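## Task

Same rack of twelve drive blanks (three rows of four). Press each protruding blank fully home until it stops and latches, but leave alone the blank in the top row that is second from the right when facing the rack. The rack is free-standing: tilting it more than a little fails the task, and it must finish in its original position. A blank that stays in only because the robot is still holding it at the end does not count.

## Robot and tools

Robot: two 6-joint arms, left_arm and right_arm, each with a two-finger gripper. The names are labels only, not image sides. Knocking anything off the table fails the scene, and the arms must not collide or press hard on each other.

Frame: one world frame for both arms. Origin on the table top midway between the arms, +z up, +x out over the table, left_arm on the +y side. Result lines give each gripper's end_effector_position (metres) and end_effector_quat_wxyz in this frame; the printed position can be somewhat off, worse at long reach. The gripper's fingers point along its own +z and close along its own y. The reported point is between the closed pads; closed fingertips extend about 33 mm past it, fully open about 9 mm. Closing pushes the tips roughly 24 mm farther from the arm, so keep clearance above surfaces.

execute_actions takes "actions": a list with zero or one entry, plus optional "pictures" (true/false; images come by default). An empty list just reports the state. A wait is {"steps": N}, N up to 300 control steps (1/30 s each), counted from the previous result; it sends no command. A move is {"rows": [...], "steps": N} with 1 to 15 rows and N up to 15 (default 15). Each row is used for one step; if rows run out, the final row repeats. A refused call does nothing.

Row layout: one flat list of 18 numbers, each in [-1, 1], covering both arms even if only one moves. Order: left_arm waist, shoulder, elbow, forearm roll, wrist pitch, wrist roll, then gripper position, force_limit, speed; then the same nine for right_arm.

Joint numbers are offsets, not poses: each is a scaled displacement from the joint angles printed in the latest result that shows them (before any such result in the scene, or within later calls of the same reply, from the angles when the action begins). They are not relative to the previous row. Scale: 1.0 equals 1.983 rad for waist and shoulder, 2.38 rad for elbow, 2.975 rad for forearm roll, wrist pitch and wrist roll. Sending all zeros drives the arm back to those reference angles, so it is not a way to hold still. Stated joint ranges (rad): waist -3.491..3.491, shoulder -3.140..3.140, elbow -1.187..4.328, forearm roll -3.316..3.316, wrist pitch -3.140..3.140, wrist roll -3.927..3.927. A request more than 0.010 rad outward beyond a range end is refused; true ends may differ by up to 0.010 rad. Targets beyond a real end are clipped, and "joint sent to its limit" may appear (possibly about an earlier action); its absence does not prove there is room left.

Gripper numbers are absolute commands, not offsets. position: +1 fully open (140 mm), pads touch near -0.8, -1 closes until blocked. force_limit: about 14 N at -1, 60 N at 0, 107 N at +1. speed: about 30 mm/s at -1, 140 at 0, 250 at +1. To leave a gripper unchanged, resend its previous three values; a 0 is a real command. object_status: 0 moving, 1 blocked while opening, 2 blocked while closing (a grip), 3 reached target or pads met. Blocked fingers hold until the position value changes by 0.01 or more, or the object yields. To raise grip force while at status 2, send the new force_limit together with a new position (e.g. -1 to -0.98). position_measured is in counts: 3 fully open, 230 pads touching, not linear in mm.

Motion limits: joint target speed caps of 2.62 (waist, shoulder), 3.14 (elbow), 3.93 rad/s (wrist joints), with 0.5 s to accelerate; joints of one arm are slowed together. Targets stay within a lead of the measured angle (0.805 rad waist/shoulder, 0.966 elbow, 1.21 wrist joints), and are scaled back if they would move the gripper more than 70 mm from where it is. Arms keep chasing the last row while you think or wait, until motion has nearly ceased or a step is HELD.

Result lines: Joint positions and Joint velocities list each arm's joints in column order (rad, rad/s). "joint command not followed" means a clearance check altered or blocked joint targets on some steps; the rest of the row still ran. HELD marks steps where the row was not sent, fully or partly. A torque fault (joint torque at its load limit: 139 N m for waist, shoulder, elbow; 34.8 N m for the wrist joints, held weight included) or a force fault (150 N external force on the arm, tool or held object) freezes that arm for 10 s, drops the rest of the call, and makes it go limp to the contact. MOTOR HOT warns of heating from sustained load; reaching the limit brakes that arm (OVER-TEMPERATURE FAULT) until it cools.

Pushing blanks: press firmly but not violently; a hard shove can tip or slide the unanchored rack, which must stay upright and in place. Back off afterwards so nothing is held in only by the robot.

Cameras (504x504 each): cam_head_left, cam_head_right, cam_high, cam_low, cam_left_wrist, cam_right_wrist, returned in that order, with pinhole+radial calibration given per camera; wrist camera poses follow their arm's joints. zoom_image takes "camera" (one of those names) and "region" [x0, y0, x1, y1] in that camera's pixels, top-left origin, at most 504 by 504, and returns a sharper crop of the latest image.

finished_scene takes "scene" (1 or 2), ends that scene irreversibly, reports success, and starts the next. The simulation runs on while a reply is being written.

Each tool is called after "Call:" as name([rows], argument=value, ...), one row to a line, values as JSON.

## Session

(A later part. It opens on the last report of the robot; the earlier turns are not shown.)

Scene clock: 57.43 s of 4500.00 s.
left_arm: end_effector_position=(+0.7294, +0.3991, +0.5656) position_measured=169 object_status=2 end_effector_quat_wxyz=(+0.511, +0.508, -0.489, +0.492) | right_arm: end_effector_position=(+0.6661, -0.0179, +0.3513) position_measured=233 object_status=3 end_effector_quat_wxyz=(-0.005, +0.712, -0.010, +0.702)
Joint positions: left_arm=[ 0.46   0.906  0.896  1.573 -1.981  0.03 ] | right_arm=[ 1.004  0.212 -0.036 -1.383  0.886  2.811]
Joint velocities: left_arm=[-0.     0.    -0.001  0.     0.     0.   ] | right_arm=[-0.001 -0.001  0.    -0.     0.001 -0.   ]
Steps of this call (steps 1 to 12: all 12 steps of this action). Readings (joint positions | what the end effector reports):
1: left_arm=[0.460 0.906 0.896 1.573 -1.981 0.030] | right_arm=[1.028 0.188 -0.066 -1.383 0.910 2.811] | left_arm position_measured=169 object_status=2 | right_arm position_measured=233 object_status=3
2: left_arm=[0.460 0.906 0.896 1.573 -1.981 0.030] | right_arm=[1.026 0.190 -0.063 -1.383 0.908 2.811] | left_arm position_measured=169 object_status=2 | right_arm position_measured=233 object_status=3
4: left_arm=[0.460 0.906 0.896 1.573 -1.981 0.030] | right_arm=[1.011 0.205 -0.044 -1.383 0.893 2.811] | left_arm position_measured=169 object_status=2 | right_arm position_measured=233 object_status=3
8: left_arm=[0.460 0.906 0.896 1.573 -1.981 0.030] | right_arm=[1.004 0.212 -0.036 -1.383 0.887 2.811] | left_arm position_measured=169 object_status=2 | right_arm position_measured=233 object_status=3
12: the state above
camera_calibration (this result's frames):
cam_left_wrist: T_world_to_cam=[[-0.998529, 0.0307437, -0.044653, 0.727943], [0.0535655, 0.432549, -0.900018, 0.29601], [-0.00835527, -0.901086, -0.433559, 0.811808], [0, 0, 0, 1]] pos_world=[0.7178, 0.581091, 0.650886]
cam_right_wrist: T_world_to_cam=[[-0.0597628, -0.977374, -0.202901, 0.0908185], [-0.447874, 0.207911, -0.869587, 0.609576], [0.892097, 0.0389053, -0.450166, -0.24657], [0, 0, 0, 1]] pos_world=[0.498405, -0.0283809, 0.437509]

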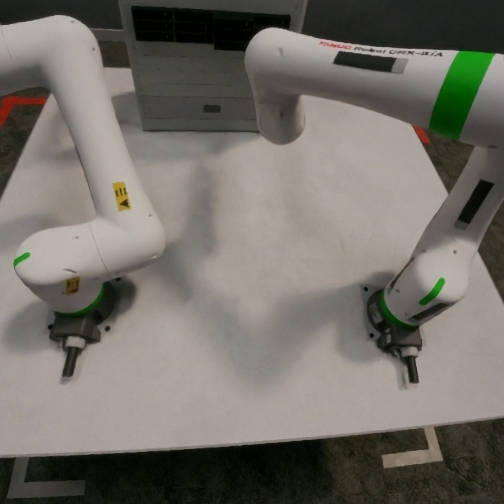

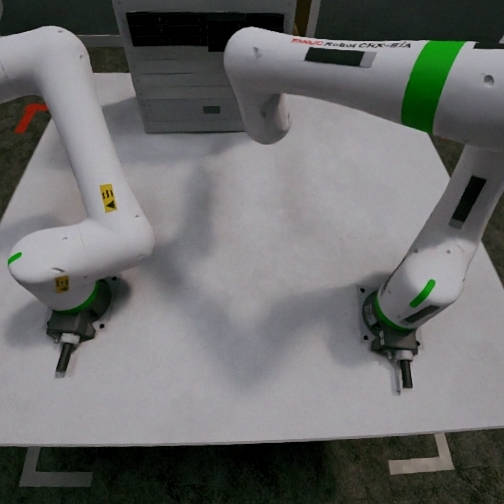

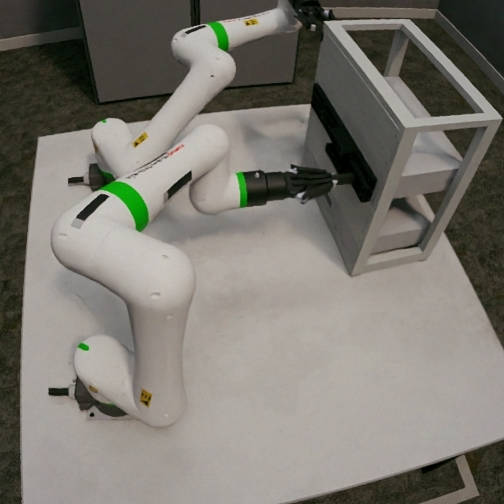

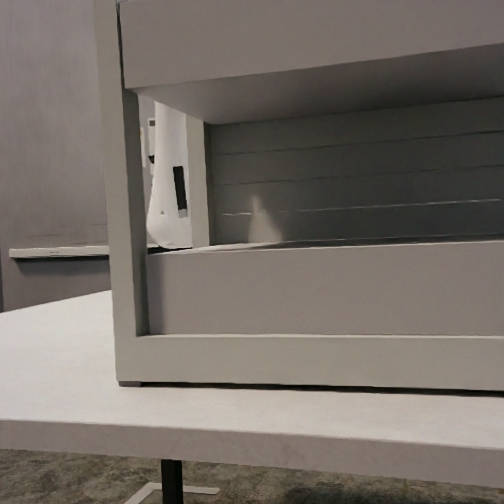

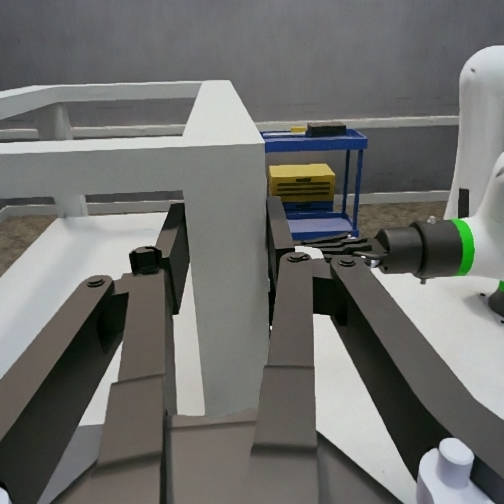

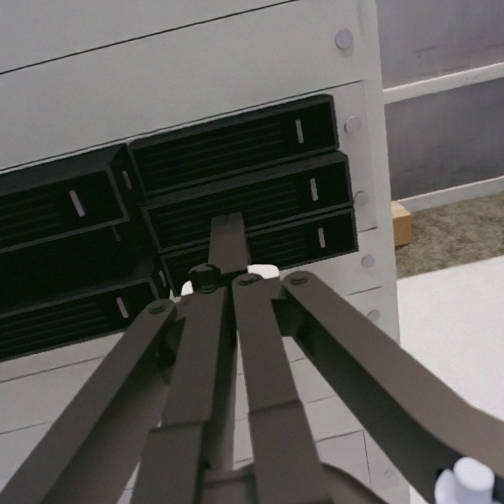

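Call:
execute_actions([
  {"rows":[[0,0,0,0,0,0,-0.35,-0.5,-0.5,-0.0056,0.0058,0.006,0,-0.0036,0,-1,0,0]],"steps":9},
])

Scene clock: 60.23 s of 4500.00 s.
left_arm: end_effector_position=(+0.7294, +0.3991, +0.5656) position_measured=169 object_status=2 end_effector_quat_wxyz=(+0.511, +0.508, -0.489, +0.492) | right_arm: end_effector_position=(+0.6733, -0.0179, +0.3508) position_measured=233 object_status=3 end_effector_quat_wxyz=(-0.006, +0.713, -0.011, +0.701)
Joint positions: left_arm=[ 0.46   0.906  0.896  1.573 -1.981  0.03 ] | right_arm=[ 0.993  0.224 -0.021 -1.383  0.876  2.811]
Joint velocities: left_arm=[-0.001 -0.     0.001  0.001 -0.001  0.   ] | right_arm=[-0.001  0.     0.001  0.001 -0.001 -0.   ]
Steps of this call (steps 1 to 15: the robot went on to your last target; steps 16 to 75: nothing new was sent; steps 76 to 84: all 9 steps of this action). Readings (joint positions | what the end effector reports):
76: left_arm=[0.460 0.906 0.896 1.573 -1.981 0.030] | right_arm=[1.004 0.212 -0.036 -1.383 0.886 2.811] | left_arm position_measured=169 object_status=2 | right_arm position_measured=233 object_status=3
77: left_arm=[0.460 0.906 0.896 1.573 -1.981 0.030] | right_arm=[1.002 0.214 -0.033 -1.383 0.885 2.811] | left_arm position_measured=169 object_status=2 | right_arm position_measured=233 object_status=3
79: left_arm=[0.460 0.906 0.896 1.573 -1.981 0.030] | right_arm=[0.994 0.222 -0.023 -1.383 0.877 2.811] | left_arm position_measured=169 object_status=2 | right_arm position_measured=233 object_status=3
83: left_arm=[0.460 0.906 0.896 1.573 -1.981 0.030] | right_arm=[0.993 0.224 -0.021 -1.383 0.876 2.811] | left_arm position_measured=169 object_status=2 | right_arm position_measured=233 object_status=3
84: the state above
camera_calibration (this result's frames):
cam_left_wrist: T_world_to_cam=[[-0.998529, 0.0307437, -0.044653, 0.727943], [0.0535655, 0.432549, -0.900018, 0.29601], [-0.00835528, -0.901086, -0.433559, 0.811808], [0, 0, 0, 1]] pos_world=[0.7178, 0.581091, 0.650886]
cam_right_wrist: T_world_to_cam=[[-0.0609139, -0.976857, -0.205035, 0.092669], [-0.448925, 0.21028, -0.868475, 0.61277], [0.891491, 0.0391429, -0.451344, -0.252376], [0, 0, 0, 1]] pos_world=[0.505723, -0.0284499, 0.437267]

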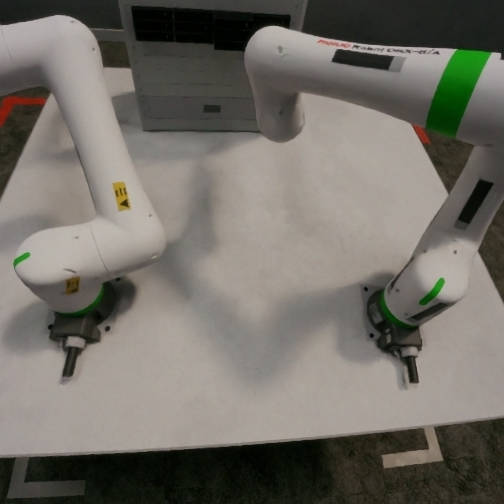

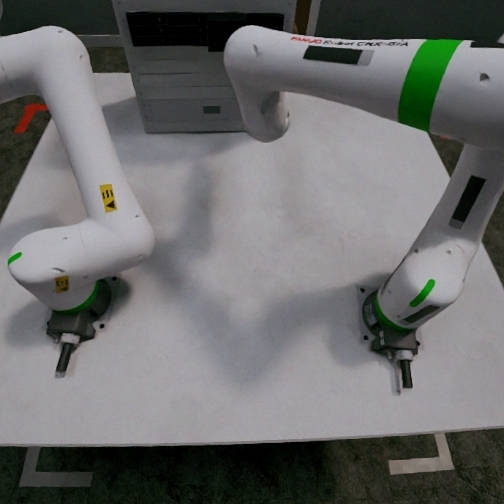

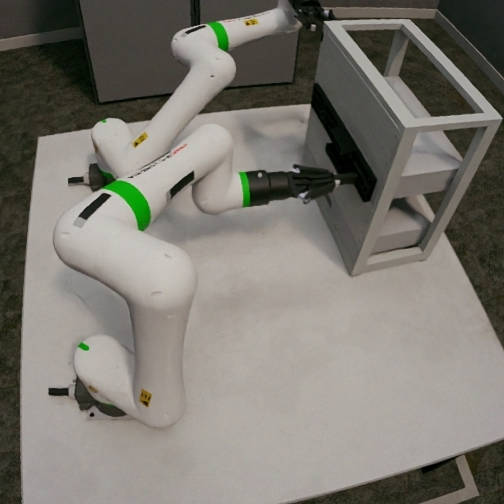

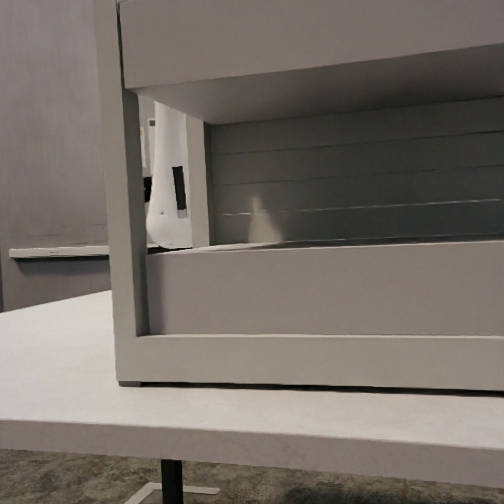

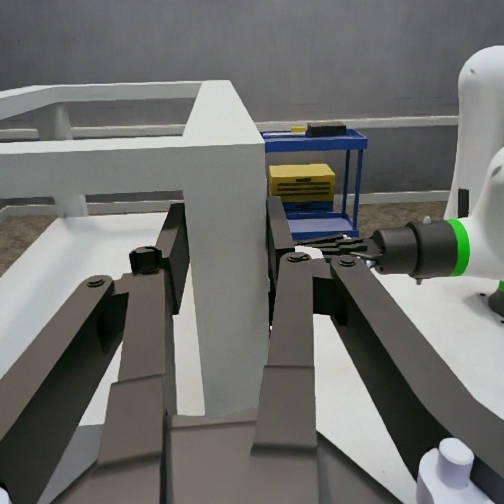

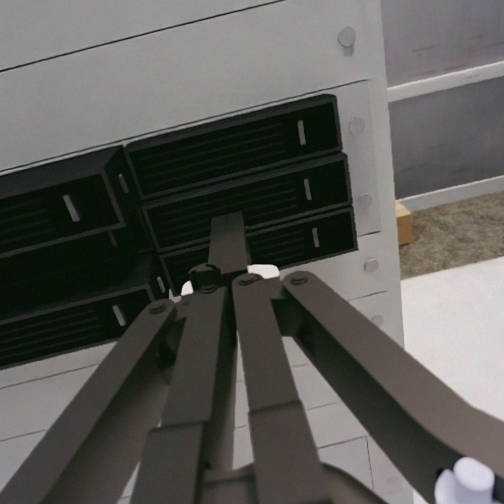

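Call:
execute_actions([
  {"rows":[[0,0,0,0,0,0,-0.35,-0.5,-0.5,-0.0024,0.0025,0.0026,0,-0.0016,0,-1,0,0]],"steps":9},
])

Scene clock: 63.73 s of 4500.00 s.
left_arm: end_effector_position=(+0.7294, +0.3991, +0.5656) position_measured=169 object_status=2 end_effector_quat_wxyz=(+0.511, +0.508, -0.489, +0.492) | right_arm: end_effector_position=(+0.6764, -0.0179, +0.3506) position_measured=233 object_status=3 end_effector_quat_wxyz=(-0.006, +0.713, -0.011, +0.701)
Joint positions: left_arm=[ 0.46   0.906  0.896  1.573 -1.981  0.03 ] | right_arm=[ 0.988  0.229 -0.015 -1.383  0.871  2.811]
Joint velocities: left_arm=[0.001 0.    0.001 0.    0.001 0.   ] | right_arm=[-0.001  0.     0.    -0.    -0.002  0.   ]
Steps of this call (steps 1 to 15: the robot went on to your last target; steps 16 to 90: nothing new was sent; then 0.20 s passed at rest; steps 91 to 99: all 9 steps of this action). Readings (joint positions | what the end effector reports):
91: left_arm=[0.460 0.906 0.896 1.573 -1.981 0.030] | right_arm=[0.992 0.224 -0.021 -1.383 0.876 2.811] | left_arm position_measured=169 object_status=2 | right_arm position_measured=233 object_status=3
92: left_arm=[0.460 0.906 0.896 1.573 -1.981 0.030] | right_arm=[0.991 0.225 -0.020 -1.383 0.874 2.811] | left_arm position_measured=169 object_status=2 | right_arm position_measured=233 object_status=3
94: left_arm=[0.460 0.906 0.896 1.573 -1.981 0.030] | right_arm=[0.988 0.228 -0.016 -1.383 0.872 2.811] | left_arm position_measured=169 object_status=2 | right_arm position_measured=233 object_status=3
98: left_arm=[0.460 0.906 0.896 1.573 -1.981 0.030] | right_arm=[0.988 0.229 -0.015 -1.383 0.871 2.811] | left_arm position_measured=169 object_status=2 | right_arm position_measured=233 object_status=3
99: the state above
camera_calibration (this result's frames):
cam_left_wrist: T_world_to_cam=[[-0.998529, 0.0307438, -0.0446533, 0.727943], [0.0535657, 0.432549, -0.900018, 0.29601], [-0.00835529, -0.901086, -0.433559, 0.811808], [0, 0, 0, 1]] pos_world=[0.7178, 0.581091, 0.650886]
cam_right_wrist: T_world_to_cam=[[-0.061269, -0.976636, -0.20598, 0.09341], [-0.449408, 0.211258, -0.867988, 0.614164], [0.891223, 0.0393881, -0.451852, -0.254879], [0, 0, 0, 1]] pos_world=[0.508887, -0.0284804, 0.43716]

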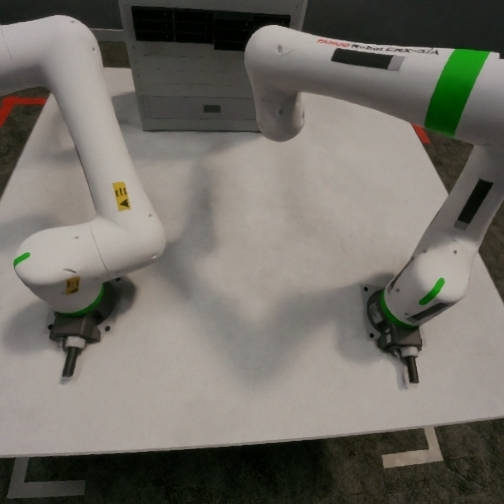

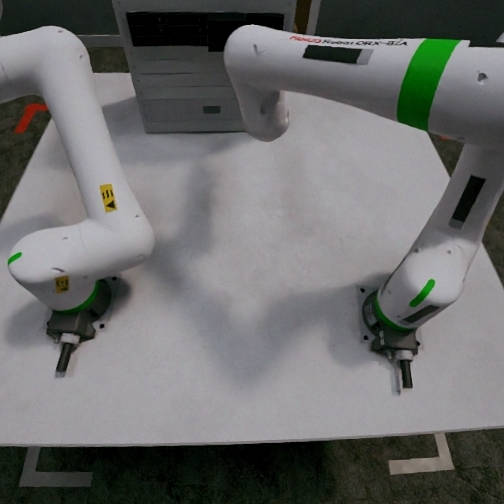

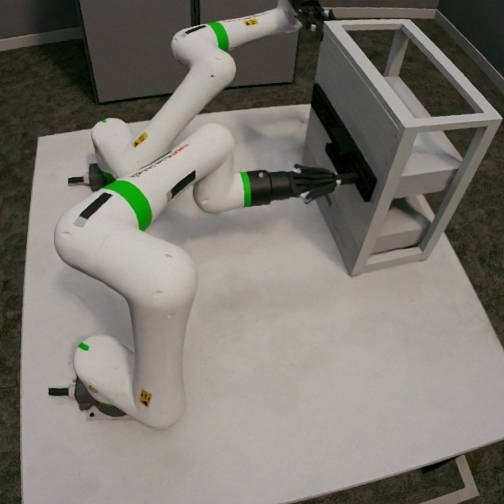

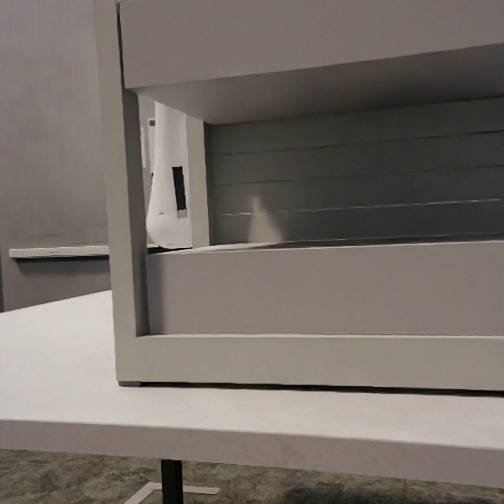

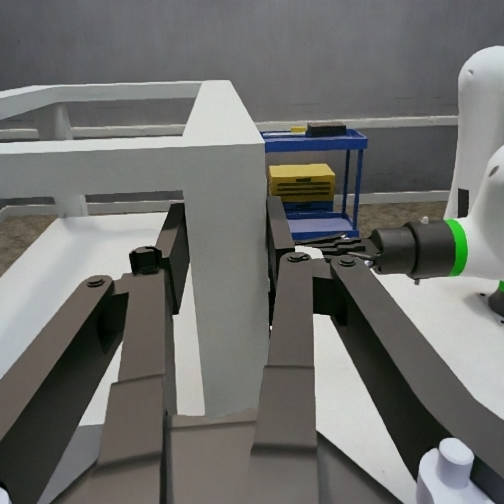

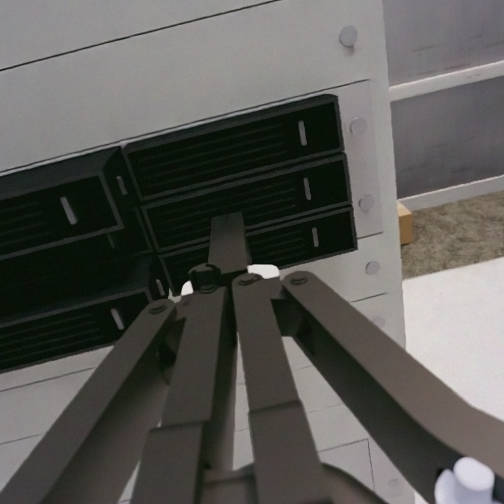

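Call:
execute_actions([
  {"rows":[[0,0,0,0,0,0,-0.35,-0.5,-0.5,-0.0016,0.0017,0.0018,0,-0.001,0,-1,0,0]],"steps":9},
])

Scene clock: 66.67 s of 4500.00 s.
left_arm: end_effector_position=(+0.7294, +0.3991, +0.5656) position_measured=169 object_status=2 end_effector_quat_wxyz=(+0.511, +0.508, -0.489, +0.492) | right_arm: end_effector_position=(+0.6785, -0.0179, +0.3505) position_measured=233 object_status=3 end_effector_quat_wxyz=(-0.006, +0.713, -0.011, +0.701)
Joint positions: left_arm=[ 0.46   0.906  0.896  1.573 -1.981  0.03 ] | right_arm=[ 0.985  0.232 -0.011 -1.383  0.868  2.811]
Joint velocities: left_arm=[-0.    -0.    -0.001 -0.001 -0.     0.   ] | right_arm=[ 0.    -0.     0.     0.001 -0.001  0.   ]
Steps of this call (steps 1 to 15: the robot went on to your last target; steps 16 to 79: nothing new was sent; steps 80 to 88: all 9 steps of this action). Readings (joint positions | what the end effector reports):
80: left_arm=[0.460 0.906 0.896 1.573 -1.981 0.030] | right_arm=[0.988 0.229 -0.015 -1.383 0.871 2.811] | left_arm position_measured=169 object_status=2 | right_arm position_measured=233 object_status=3
81: left_arm=[0.460 0.906 0.896 1.573 -1.981 0.030] | right_arm=[0.987 0.230 -0.014 -1.383 0.870 2.811] | left_arm position_measured=169 object_status=2 | right_arm position_measured=233 object_status=3
83: left_arm=[0.460 0.906 0.896 1.573 -1.981 0.030] | right_arm=[0.985 0.232 -0.011 -1.383 0.868 2.811] | left_arm position_measured=169 object_status=2 | right_arm position_measured=233 object_status=3
87: left_arm=[0.460 0.906 0.896 1.573 -1.981 0.030] | right_arm=[0.985 0.232 -0.011 -1.383 0.868 2.811] | left_arm position_measured=169 object_status=2 | right_arm position_measured=233 object_status=3
88: the state above
camera_calibration (this result's frames):
cam_left_wrist: T_world_to_cam=[[-0.998529, 0.0307436, -0.0446533, 0.727944], [0.0535656, 0.432548, -0.900018, 0.29601], [-0.00835506, -0.901086, -0.433559, 0.811808], [0, 0, 0, 1]] pos_world=[0.7178, 0.581091, 0.650886]
cam_right_wrist: T_world_to_cam=[[-0.0616392, -0.976466, -0.206675, 0.0940012], [-0.449597, 0.212035, -0.867701, 0.615096], [0.891102, 0.039436, -0.452085, -0.256626], [0, 0, 0, 1]] pos_world=[0.511019, -0.0285125, 0.43713]

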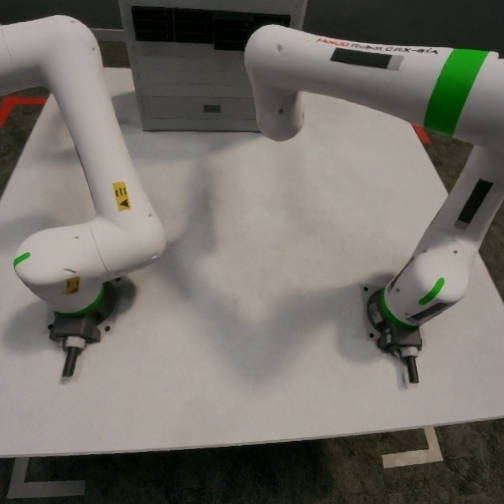

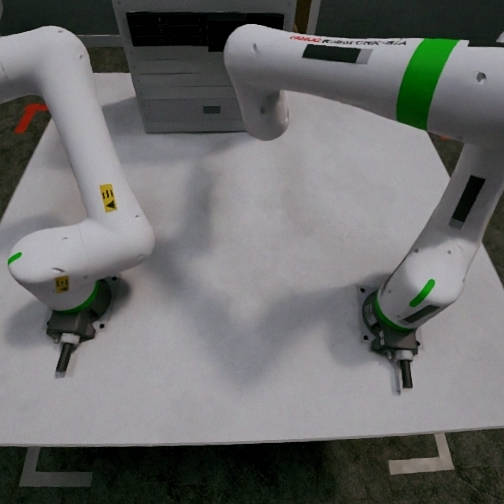

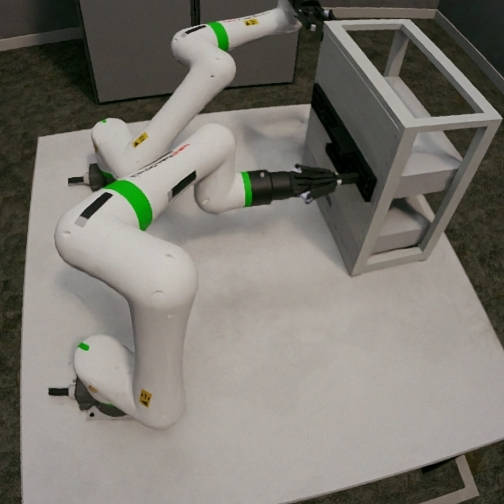

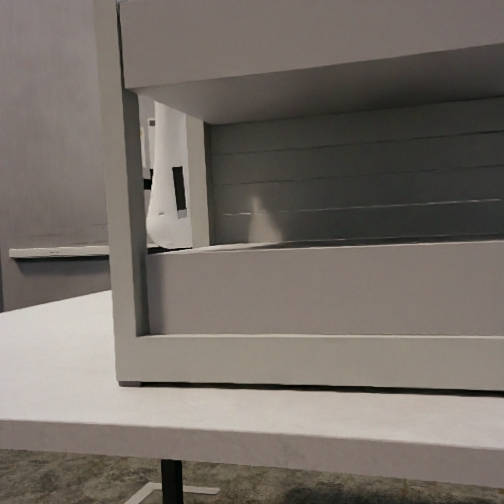

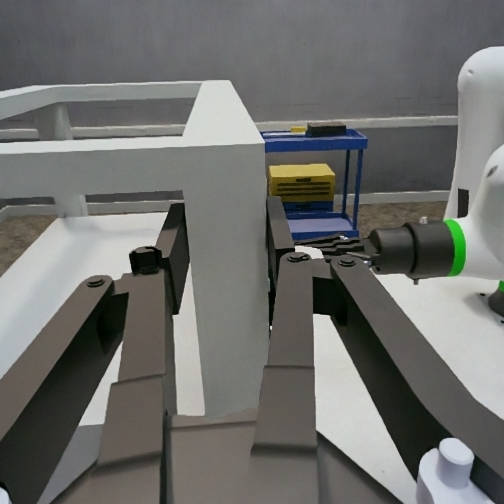

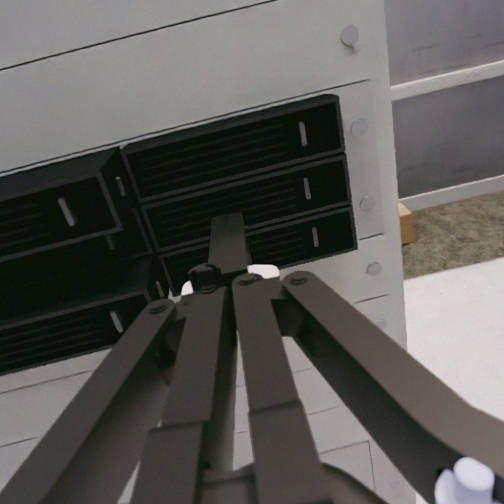

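Call:
execute_actions([
  {"rows":[[0,0,0,0,0,0,-0.35,-0.5,-0.5,-0.0009,0.001,0.001,0,-0.0006,0,-1,0,0]],"steps":9},
])

Scene clock: 71.20 s of 4500.00 s.
left_arm: end_effector_position=(+0.7295, +0.3991, +0.5656) position_measured=169 object_status=2 end_effector_quat_wxyz=(+0.511, +0.508, -0.489, +0.492) | right_arm: end_effector_position=(+0.6797, -0.0179, +0.3504) position_measured=233 object_status=3 end_effector_quat_wxyz=(-0.006, +0.713, -0.012, +0.701)
Joint positions: left_arm=[ 0.46   0.906  0.896  1.573 -1.98   0.03 ] | right_arm=[ 0.983  0.234 -0.009 -1.383  0.866  2.811]
Joint velocities: left_arm=[ 0.002 -0.    -0.001 -0.    -0.001 -0.   ] | right_arm=[-0.001  0.001  0.    -0.001 -0.001 -0.   ]
Steps of this call (steps 1 to 15: the robot went on to your last target; steps 16 to 90: nothing new was sent; then 1.23 s passed at rest; steps 91 to 99: all 9 steps of this action). Readings (joint positions | what the end effector reports):
91: left_arm=[0.460 0.906 0.896 1.573 -1.981 0.030] | right_arm=[0.985 0.232 -0.011 -1.383 0.868 2.811] | left_arm position_measured=169 object_status=2 | right_arm position_measured=233 object_status=3
92: left_arm=[0.460 0.906 0.896 1.573 -1.981 0.030] | right_arm=[0.984 0.233 -0.010 -1.383 0.868 2.811] | left_arm position_measured=169 object_status=2 | right_arm position_measured=233 object_status=3
94: left_arm=[0.460 0.906 0.896 1.573 -1.980 0.030] | right_arm=[0.983 0.234 -0.009 -1.383 0.867 2.811] | left_arm position_measured=169 object_status=2 | right_arm position_measured=233 object_status=3
98: left_arm=[0.460 0.906 0.896 1.573 -1.980 0.030] | right_arm=[0.983 0.234 -0.009 -1.383 0.866 2.811] | left_arm position_measured=169 object_status=2 | right_arm position_measured=233 object_status=3
99: the state above
camera_calibration (this result's frames):
cam_left_wrist: T_world_to_cam=[[-0.998536, 0.0305241, -0.0446519, 0.728114], [0.0534693, 0.432562, -0.900017, 0.296069], [-0.00815745, -0.901087, -0.433561, 0.811666], [0, 0, 0, 1]] pos_world=[0.717838, 0.581088, 0.650886]
cam_right_wrist: T_world_to_cam=[[-0.06183, -0.976384, -0.207006, 0.0943013], [-0.44975, 0.212408, -0.86753, 0.615594], [0.891012, 0.0394614, -0.452262, -0.257586], [0, 0, 0, 1]] pos_world=[0.512206, -0.0285179, 0.437071]

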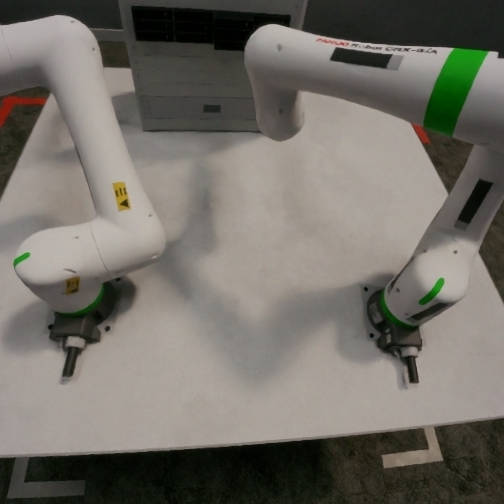

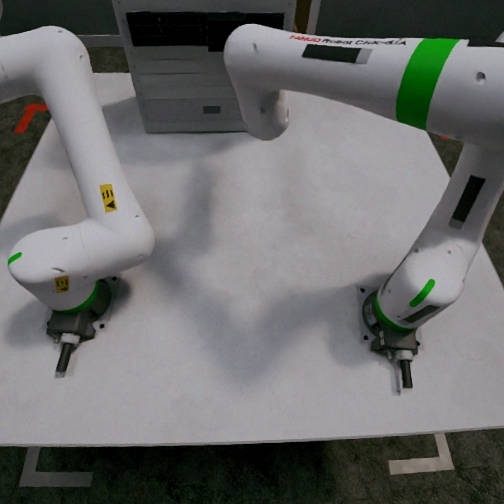

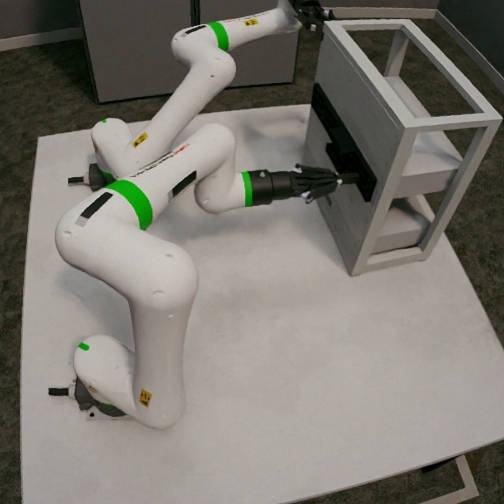

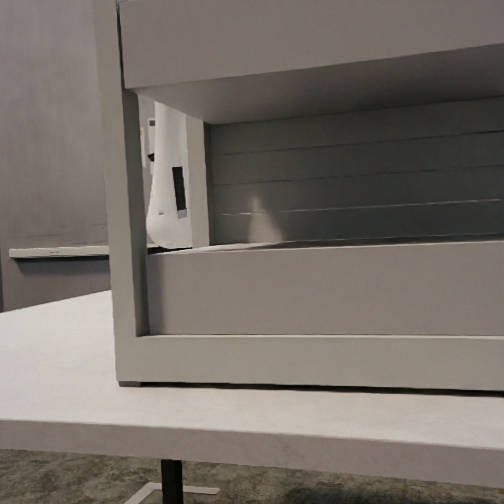

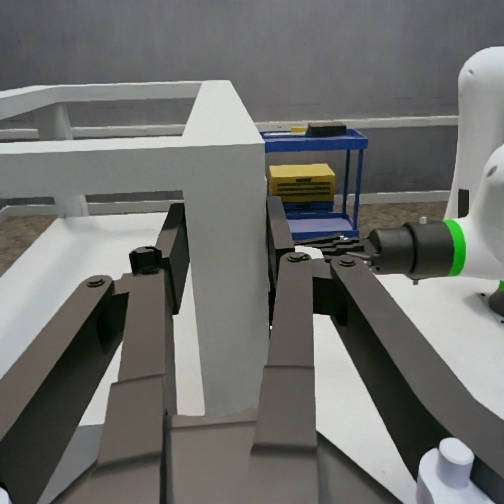

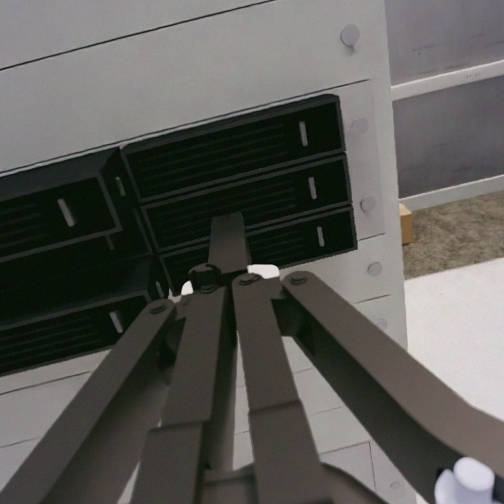

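Call:
execute_actions([
  {"rows":[[0,0,0,0,0,0,-0.35,-0.5,-0.5,0.055,-0.052,-0.053,0,0.035,0,-1,0,0]],"steps":15},
], pictures=false)

Call:
execute_actions([
  {"rows":[[0,0,0,0,0,0,-0.35,-0.5,-0.5,0.05,0.103,0.086,-0.0135,0.032,0.006,-1,0,0]],"steps":15},
], pictures=false)

Call:
execute_actions([
  {"steps":10},
])

Scene clock: 78.73 s of 4500.00 s.
left_arm: end_effector_position=(+0.7294, +0.3991, +0.5656) position_measured=169 object_status=2 end_effector_quat_wxyz=(+0.511, +0.508, -0.489, +0.492) | right_arm: end_effector_position=(+0.6131, -0.0175, +0.3557) position_measured=233 object_status=3 end_effector_quat_wxyz=(-0.003, +0.707, -0.001, +0.707)
Joint positions: left_arm=[ 0.46   0.906  0.896  1.573 -1.98   0.03 ] | right_arm=[ 1.092  0.131 -0.135 -1.383  0.97   2.811]
Joint velocities: left_arm=[ 0.001  0.    -0.    -0.002  0.     0.   ] | right_arm=[ 0.001 -0.001 -0.001 -0.001 -0.    -0.   ]
Steps of this call (steps 1 to 15: the robot went on to your last target; steps 16 to 90: nothing new was sent; then 4.03 s passed at rest; steps 91 to 105: all 15 steps of this action). Readings (joint positions | what the end effector reports):
91: left_arm=[0.460 0.906 0.896 1.573 -1.981 0.030] | right_arm=[0.983 0.234 -0.009 -1.383 0.866 2.811] | left_arm position_measured=169 object_status=2 | right_arm position_measured=233 object_status=3
92: left_arm=[0.460 0.906 0.896 1.573 -1.981 0.030] | right_arm=[0.985 0.232 -0.010 -1.383 0.868 2.811] | left_arm position_measured=169 object_status=2 | right_arm position_measured=233 object_status=3
94: left_arm=[0.460 0.906 0.896 1.573 -1.981 0.030] | right_arm=[1.006 0.213 -0.034 -1.383 0.888 2.811] | left_arm position_measured=169 object_status=2 | right_arm position_measured=233 object_status=3
98: left_arm=[0.460 0.906 0.896 1.573 -1.981 0.030] | right_arm=[1.081 0.142 -0.122 -1.383 0.959 2.811] | left_arm position_measured=169 object_status=2 | right_arm position_measured=233 object_status=3
105: the state above

Scene clock: 79.23 s of 4500.00 s.
left_arm: end_effector_position=(+0.7295, +0.3991, +0.5656) position_measured=169 object_status=2 end_effector_quat_wxyz=(+0.511, +0.508, -0.489, +0.492) | right_arm: end_effector_position=(+0.6145, +0.0799, +0.3348) position_measured=233 object_status=3 end_effector_quat_wxyz=(-0.004, +0.708, -0.003, +0.706)
Joint positions: left_arm=[ 0.46   0.906  0.896  1.573 -1.98   0.03 ] | right_arm=[ 1.191  0.335  0.07  -1.423  1.066  2.829]
Joint velocities: left_arm=[ 0.001 -0.     0.002  0.    -0.     0.   ] | right_arm=[0.003 0.003 0.003 0.001 0.001 0.   ]
Steps of this call (steps 1 to 15: all 15 steps of this action). Readings (joint positions | what the end effector reports):
1: left_arm=[0.460 0.906 0.896 1.573 -1.980 0.030] | right_arm=[1.092 0.131 -0.135 -1.383 0.970 2.811] | left_arm position_measured=169 object_status=2 | right_arm position_measured=233 object_status=3
2: left_arm=[0.460 0.906 0.896 1.573 -1.980 0.030] | right_arm=[1.093 0.133 -0.133 -1.383 0.972 2.811] | left_arm position_measured=169 object_status=2 | right_arm position_measured=233 object_status=3
4: left_arm=[0.460 0.906 0.896 1.573 -1.980 0.030] | right_arm=[1.103 0.154 -0.112 -1.386 0.981 2.812] | left_arm position_measured=169 object_status=2 | right_arm position_measured=233 object_status=3
8: left_arm=[0.460 0.906 0.896 1.573 -1.980 0.030] | right_arm=[1.152 0.255 -0.011 -1.407 1.028 2.822] | left_arm position_measured=169 object_status=2 | right_arm position_measured=233 object_status=3
15: the state above

Scene clock: 79.57 s of 4500.00 s.
left_arm: end_effector_position=(+0.7295, +0.3991, +0.5656) position_measured=169 object_status=2 end_effector_quat_wxyz=(+0.511, +0.508, -0.489, +0.492) | right_arm: end_effector_position=(+0.6144, +0.0802, +0.3346) position_measured=233 object_status=3 end_effector_quat_wxyz=(-0.004, +0.708, -0.003, +0.706)
Joint positions: left_arm=[ 0.46   0.906  0.896  1.573 -1.98   0.03 ] | right_arm=[ 1.191  0.335  0.07  -1.423  1.066  2.829]
Joint velocities: left_arm=[ 0.002 -0.    -0.001  0.     0.001 -0.   ] | right_arm=[-0.002  0.     0.    -0.     0.    -0.   ]
Steps of this call (steps 1 to 10: the robot went on to your last target). Readings (joint positions | what the end effector reports):
1: left_arm=[0.460 0.906 0.896 1.573 -1.980 0.030] | right_arm=[1.191 0.335 0.070 -1.423 1.066 2.829] | left_arm position_measured=169 object_status=2 | right_arm position_measured=233 object_status=3
2: left_arm=[0.460 0.906 0.896 1.573 -1.980 0.030] | right_arm=[1.191 0.335 0.070 -1.423 1.066 2.829] | left_arm position_measured=169 object_status=2 | right_arm position_measured=233 object_status=3
4: left_arm=[0.460 0.906 0.896 1.573 -1.980 0.030] | right_arm=[1.191 0.335 0.070 -1.423 1.066 2.829] | left_arm position_measured=169 object_status=2 | right_arm position_measured=233 object_status=3
8: left_arm=[0.460 0.906 0.896 1.573 -1.980 0.030] | right_arm=[1.191 0.335 0.070 -1.423 1.066 2.829] | left_arm position_measured=169 object_status=2 | right_arm position_measured=233 object_status=3
10: the state above
camera_calibration (this result's frames):
cam_left_wrist: T_world_to_cam=[[-0.998535, 0.0305563, -0.0446524, 0.728089], [0.0534837, 0.43256, -0.900017, 0.296061], [-0.00818638, -0.901087, -0.433561, 0.811687], [0, 0, 0, 1]] pos_world=[0.717833, 0.581089, 0.650886]
cam_right_wrist: T_world_to_cam=[[-0.0509064, -0.979903, -0.19287, 0.171613], [-0.438432, 0.195443, -0.877256, 0.549336], [0.897321, 0.0399026, -0.439571, -0.218653], [0, 0, 0, 1]] pos_world=[0.445785, 0.0695249, 0.418894]

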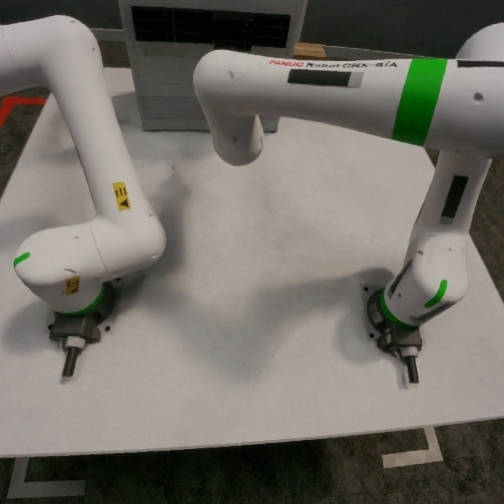

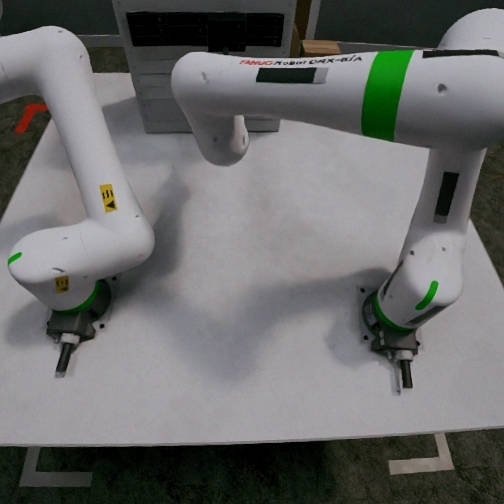

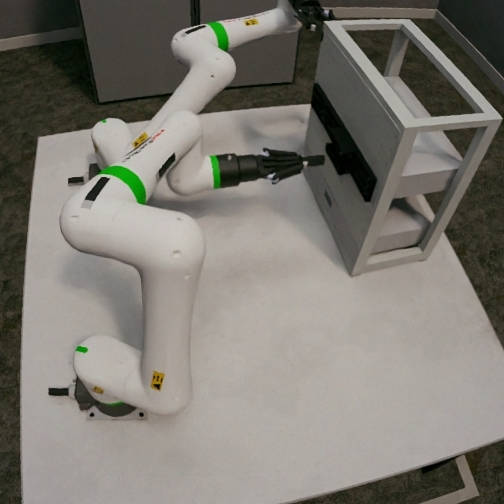

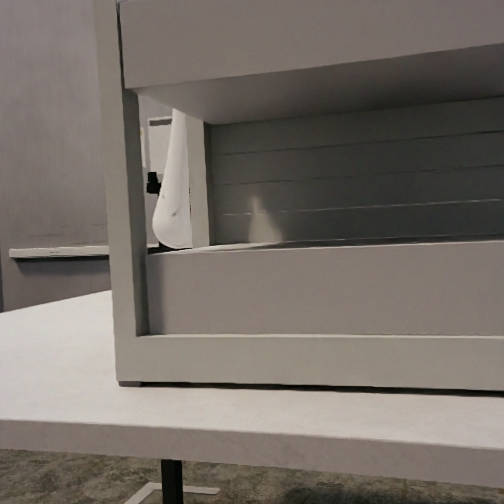

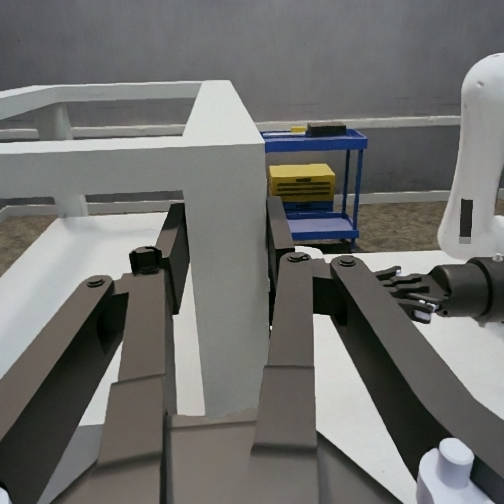

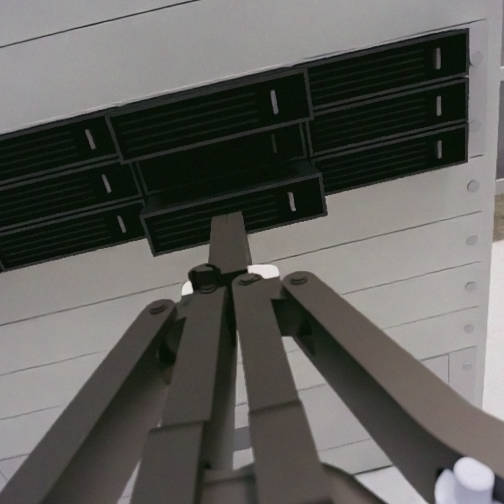

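Call:
execute_actions([
  {"rows":[[0,0,0,0,0,0,-0.35,-0.5,-0.5,-0.016,0.0125,0.0145,0,-0.01,0,-1,0,0]],"steps":10},
], pictures=false)

Call:
execute_actions([
  {"rows":[[0,0,0,0,0,0,-0.35,-0.5,-0.5,-0.012,0.01,0.012,0,-0.0076,0,-1,0,0]],"steps":10},
], pictures=false)

Call:
execute_actions([
  {"rows":[[0,0,0,0,0,0,-0.35,-0.5,-0.5,-0.0115,0.0105,0.0125,0,-0.0074,0,-1,0,0]],"steps":10},
])

Scene clock: 83.77 s of 4500.00 s.
left_arm: end_effector_position=(+0.7295, +0.3991, +0.5656) position_measured=169 object_status=2 end_effector_quat_wxyz=(+0.511, +0.508, -0.489, +0.492) | right_arm: end_effector_position=(+0.6343, +0.0801, +0.3335) position_measured=233 object_status=3 end_effector_quat_wxyz=(-0.005, +0.709, -0.008, +0.705)
Joint positions: left_arm=[ 0.46   0.906  0.896  1.573 -1.98   0.03 ] | right_arm=[ 1.159  0.36   0.104 -1.423  1.036  2.829]
Joint velocities: left_arm=[ 0.001  0.001 -0.    -0.    -0.     0.   ] | right_arm=[-0.002  0.001  0.001  0.001 -0.    -0.   ]
Steps of this call (steps 1 to 15: the robot went on to your last target; steps 16 to 90: nothing new was sent; then 0.87 s passed at rest; steps 91 to 100: all 10 steps of this action). Readings (joint positions | what the end effector reports):
91: left_arm=[0.460 0.906 0.896 1.573 -1.980 0.030] | right_arm=[1.191 0.335 0.070 -1.423 1.066 2.829] | left_arm position_measured=169 object_status=2 | right_arm position_measured=233 object_status=3
92: left_arm=[0.460 0.906 0.896 1.573 -1.980 0.030] | right_arm=[1.189 0.337 0.072 -1.423 1.064 2.829] | left_arm position_measured=169 object_status=2 | right_arm position_measured=233 object_status=3
94: left_arm=[0.460 0.906 0.896 1.573 -1.980 0.030] | right_arm=[1.171 0.351 0.092 -1.423 1.047 2.829] | left_arm position_measured=169 object_status=2 | right_arm position_measured=233 object_status=3
98: left_arm=[0.460 0.906 0.896 1.573 -1.980 0.030] | right_arm=[1.160 0.360 0.104 -1.423 1.036 2.829] | left_arm position_measured=169 object_status=2 | right_arm position_measured=233 object_status=3
100: the state above

Scene clock: 84.10 s of 4500.00 s.
left_arm: end_effector_position=(+0.7295, +0.3991, +0.5656) position_measured=169 object_status=2 end_effector_quat_wxyz=(+0.511, +0.508, -0.489, +0.492) | right_arm: end_effector_position=(+0.6499, +0.0803, +0.3332) position_measured=233 object_status=3 end_effector_quat_wxyz=(-0.007, +0.710, -0.011, +0.704)
Joint positions: left_arm=[ 0.46   0.906  0.896  1.573 -1.98   0.03 ] | right_arm=[ 1.136  0.38   0.133 -1.423  1.013  2.829]
Joint velocities: left_arm=[ 0.001 -0.    -0.001  0.001 -0.     0.   ] | right_arm=[-0.002  0.001  0.001  0.     0.    -0.   ]
Steps of this call (steps 1 to 10: all 10 steps of this action). Readings (joint positions | what the end effector reports):
1: left_arm=[0.460 0.906 0.896 1.573 -1.980 0.030] | right_arm=[1.159 0.360 0.105 -1.423 1.036 2.829] | left_arm position_measured=169 object_status=2 | right_arm position_measured=233 object_status=3
2: left_arm=[0.460 0.906 0.896 1.573 -1.980 0.030] | right_arm=[1.157 0.362 0.107 -1.423 1.034 2.829] | left_arm position_measured=169 object_status=2 | right_arm position_measured=233 object_status=3
4: left_arm=[0.460 0.906 0.896 1.573 -1.980 0.030] | right_arm=[1.142 0.374 0.125 -1.423 1.019 2.829] | left_arm position_measured=169 object_status=2 | right_arm position_measured=233 object_status=3
8: left_arm=[0.460 0.906 0.896 1.573 -1.980 0.030] | right_arm=[1.136 0.380 0.133 -1.423 1.013 2.829] | left_arm position_measured=169 object_status=2 | right_arm position_measured=233 object_status=3
10: the state above

Scene clock: 84.43 s of 4500.00 s.
left_arm: end_effector_position=(+0.7295, +0.3991, +0.5656) position_measured=169 object_status=2 end_effector_quat_wxyz=(+0.511, +0.508, -0.489, +0.492) | right_arm: end_effector_position=(+0.6654, +0.0807, +0.3330) position_measured=233 object_status=3 end_effector_quat_wxyz=(-0.009, +0.710, -0.014, +0.704)
Joint positions: left_arm=[ 0.46   0.906  0.896  1.573 -1.98   0.03 ] | right_arm=[ 1.113  0.4    0.163 -1.423  0.991  2.829]
Joint velocities: left_arm=[ 0.002  0.     0.     0.     0.001 -0.   ] | right_arm=[-0.001  0.001  0.001 -0.    -0.001  0.   ]
Steps of this call (steps 1 to 10: all 10 steps of this action). Readings (joint positions | what the end effector reports):
1: left_arm=[0.460 0.906 0.896 1.573 -1.980 0.030] | right_arm=[1.136 0.380 0.133 -1.423 1.013 2.829] | left_arm position_measured=169 object_status=2 | right_arm position_measured=233 object_status=3
2: left_arm=[0.460 0.906 0.896 1.573 -1.980 0.030] | right_arm=[1.134 0.382 0.136 -1.423 1.011 2.829] | left_arm position_measured=169 object_status=2 | right_arm position_measured=233 object_status=3
4: left_arm=[0.460 0.906 0.896 1.573 -1.980 0.030] | right_arm=[1.119 0.395 0.154 -1.423 0.997 2.829] | left_arm position_measured=169 object_status=2 | right_arm position_measured=233 object_status=3
8: left_arm=[0.460 0.906 0.896 1.573 -1.980 0.030] | right_arm=[1.113 0.400 0.163 -1.423 0.992 2.829] | left_arm position_measured=169 object_status=2 | right_arm position_measured=233 object_status=3
10: the state above
camera_calibration (this result's frames):
cam_left_wrist: T_world_to_cam=[[-0.998535, 0.0305565, -0.0446522, 0.728089], [0.0534836, 0.43256, -0.900017, 0.296061], [-0.00818658, -0.901087, -0.433561, 0.811687], [0, 0, 0, 1]] pos_world=[0.717833, 0.581089, 0.650886]
cam_right_wrist: T_world_to_cam=[[-0.059252, -0.974669, -0.215659, 0.187132], [-0.44295, 0.219276, -0.869318, 0.568635], [0.894586, 0.0440173, -0.444723, -0.261917], [0, 0, 0, 1]] pos_world=[0.497272, 0.0692324, 0.4182]

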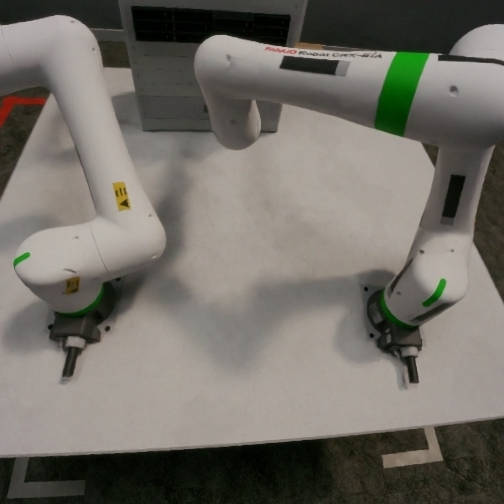

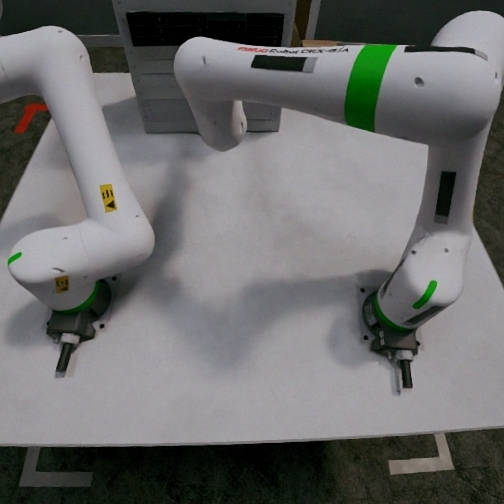

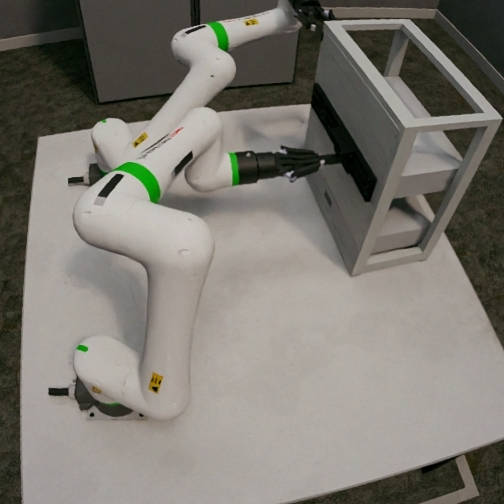

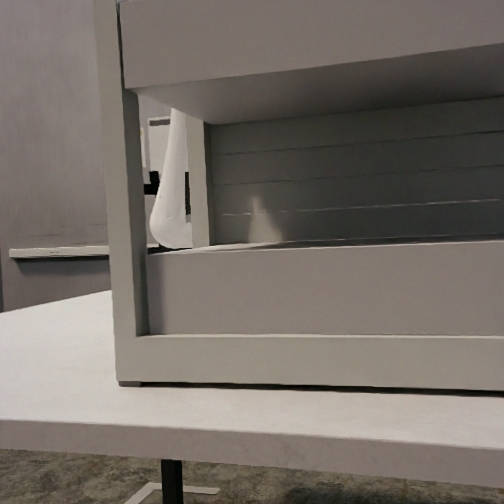

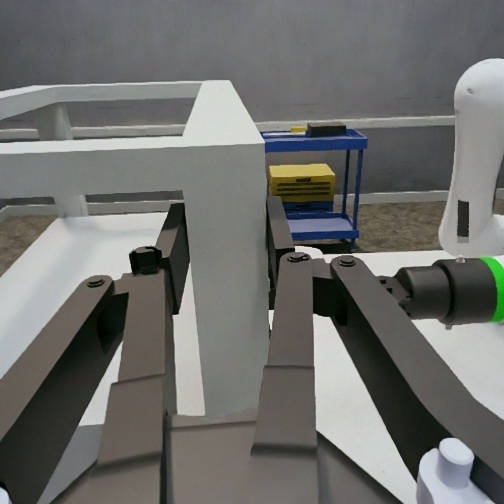

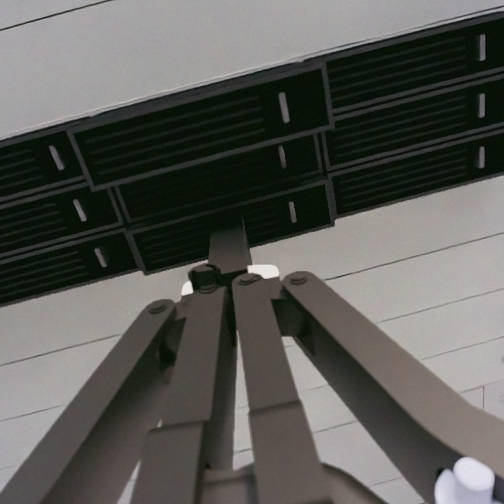

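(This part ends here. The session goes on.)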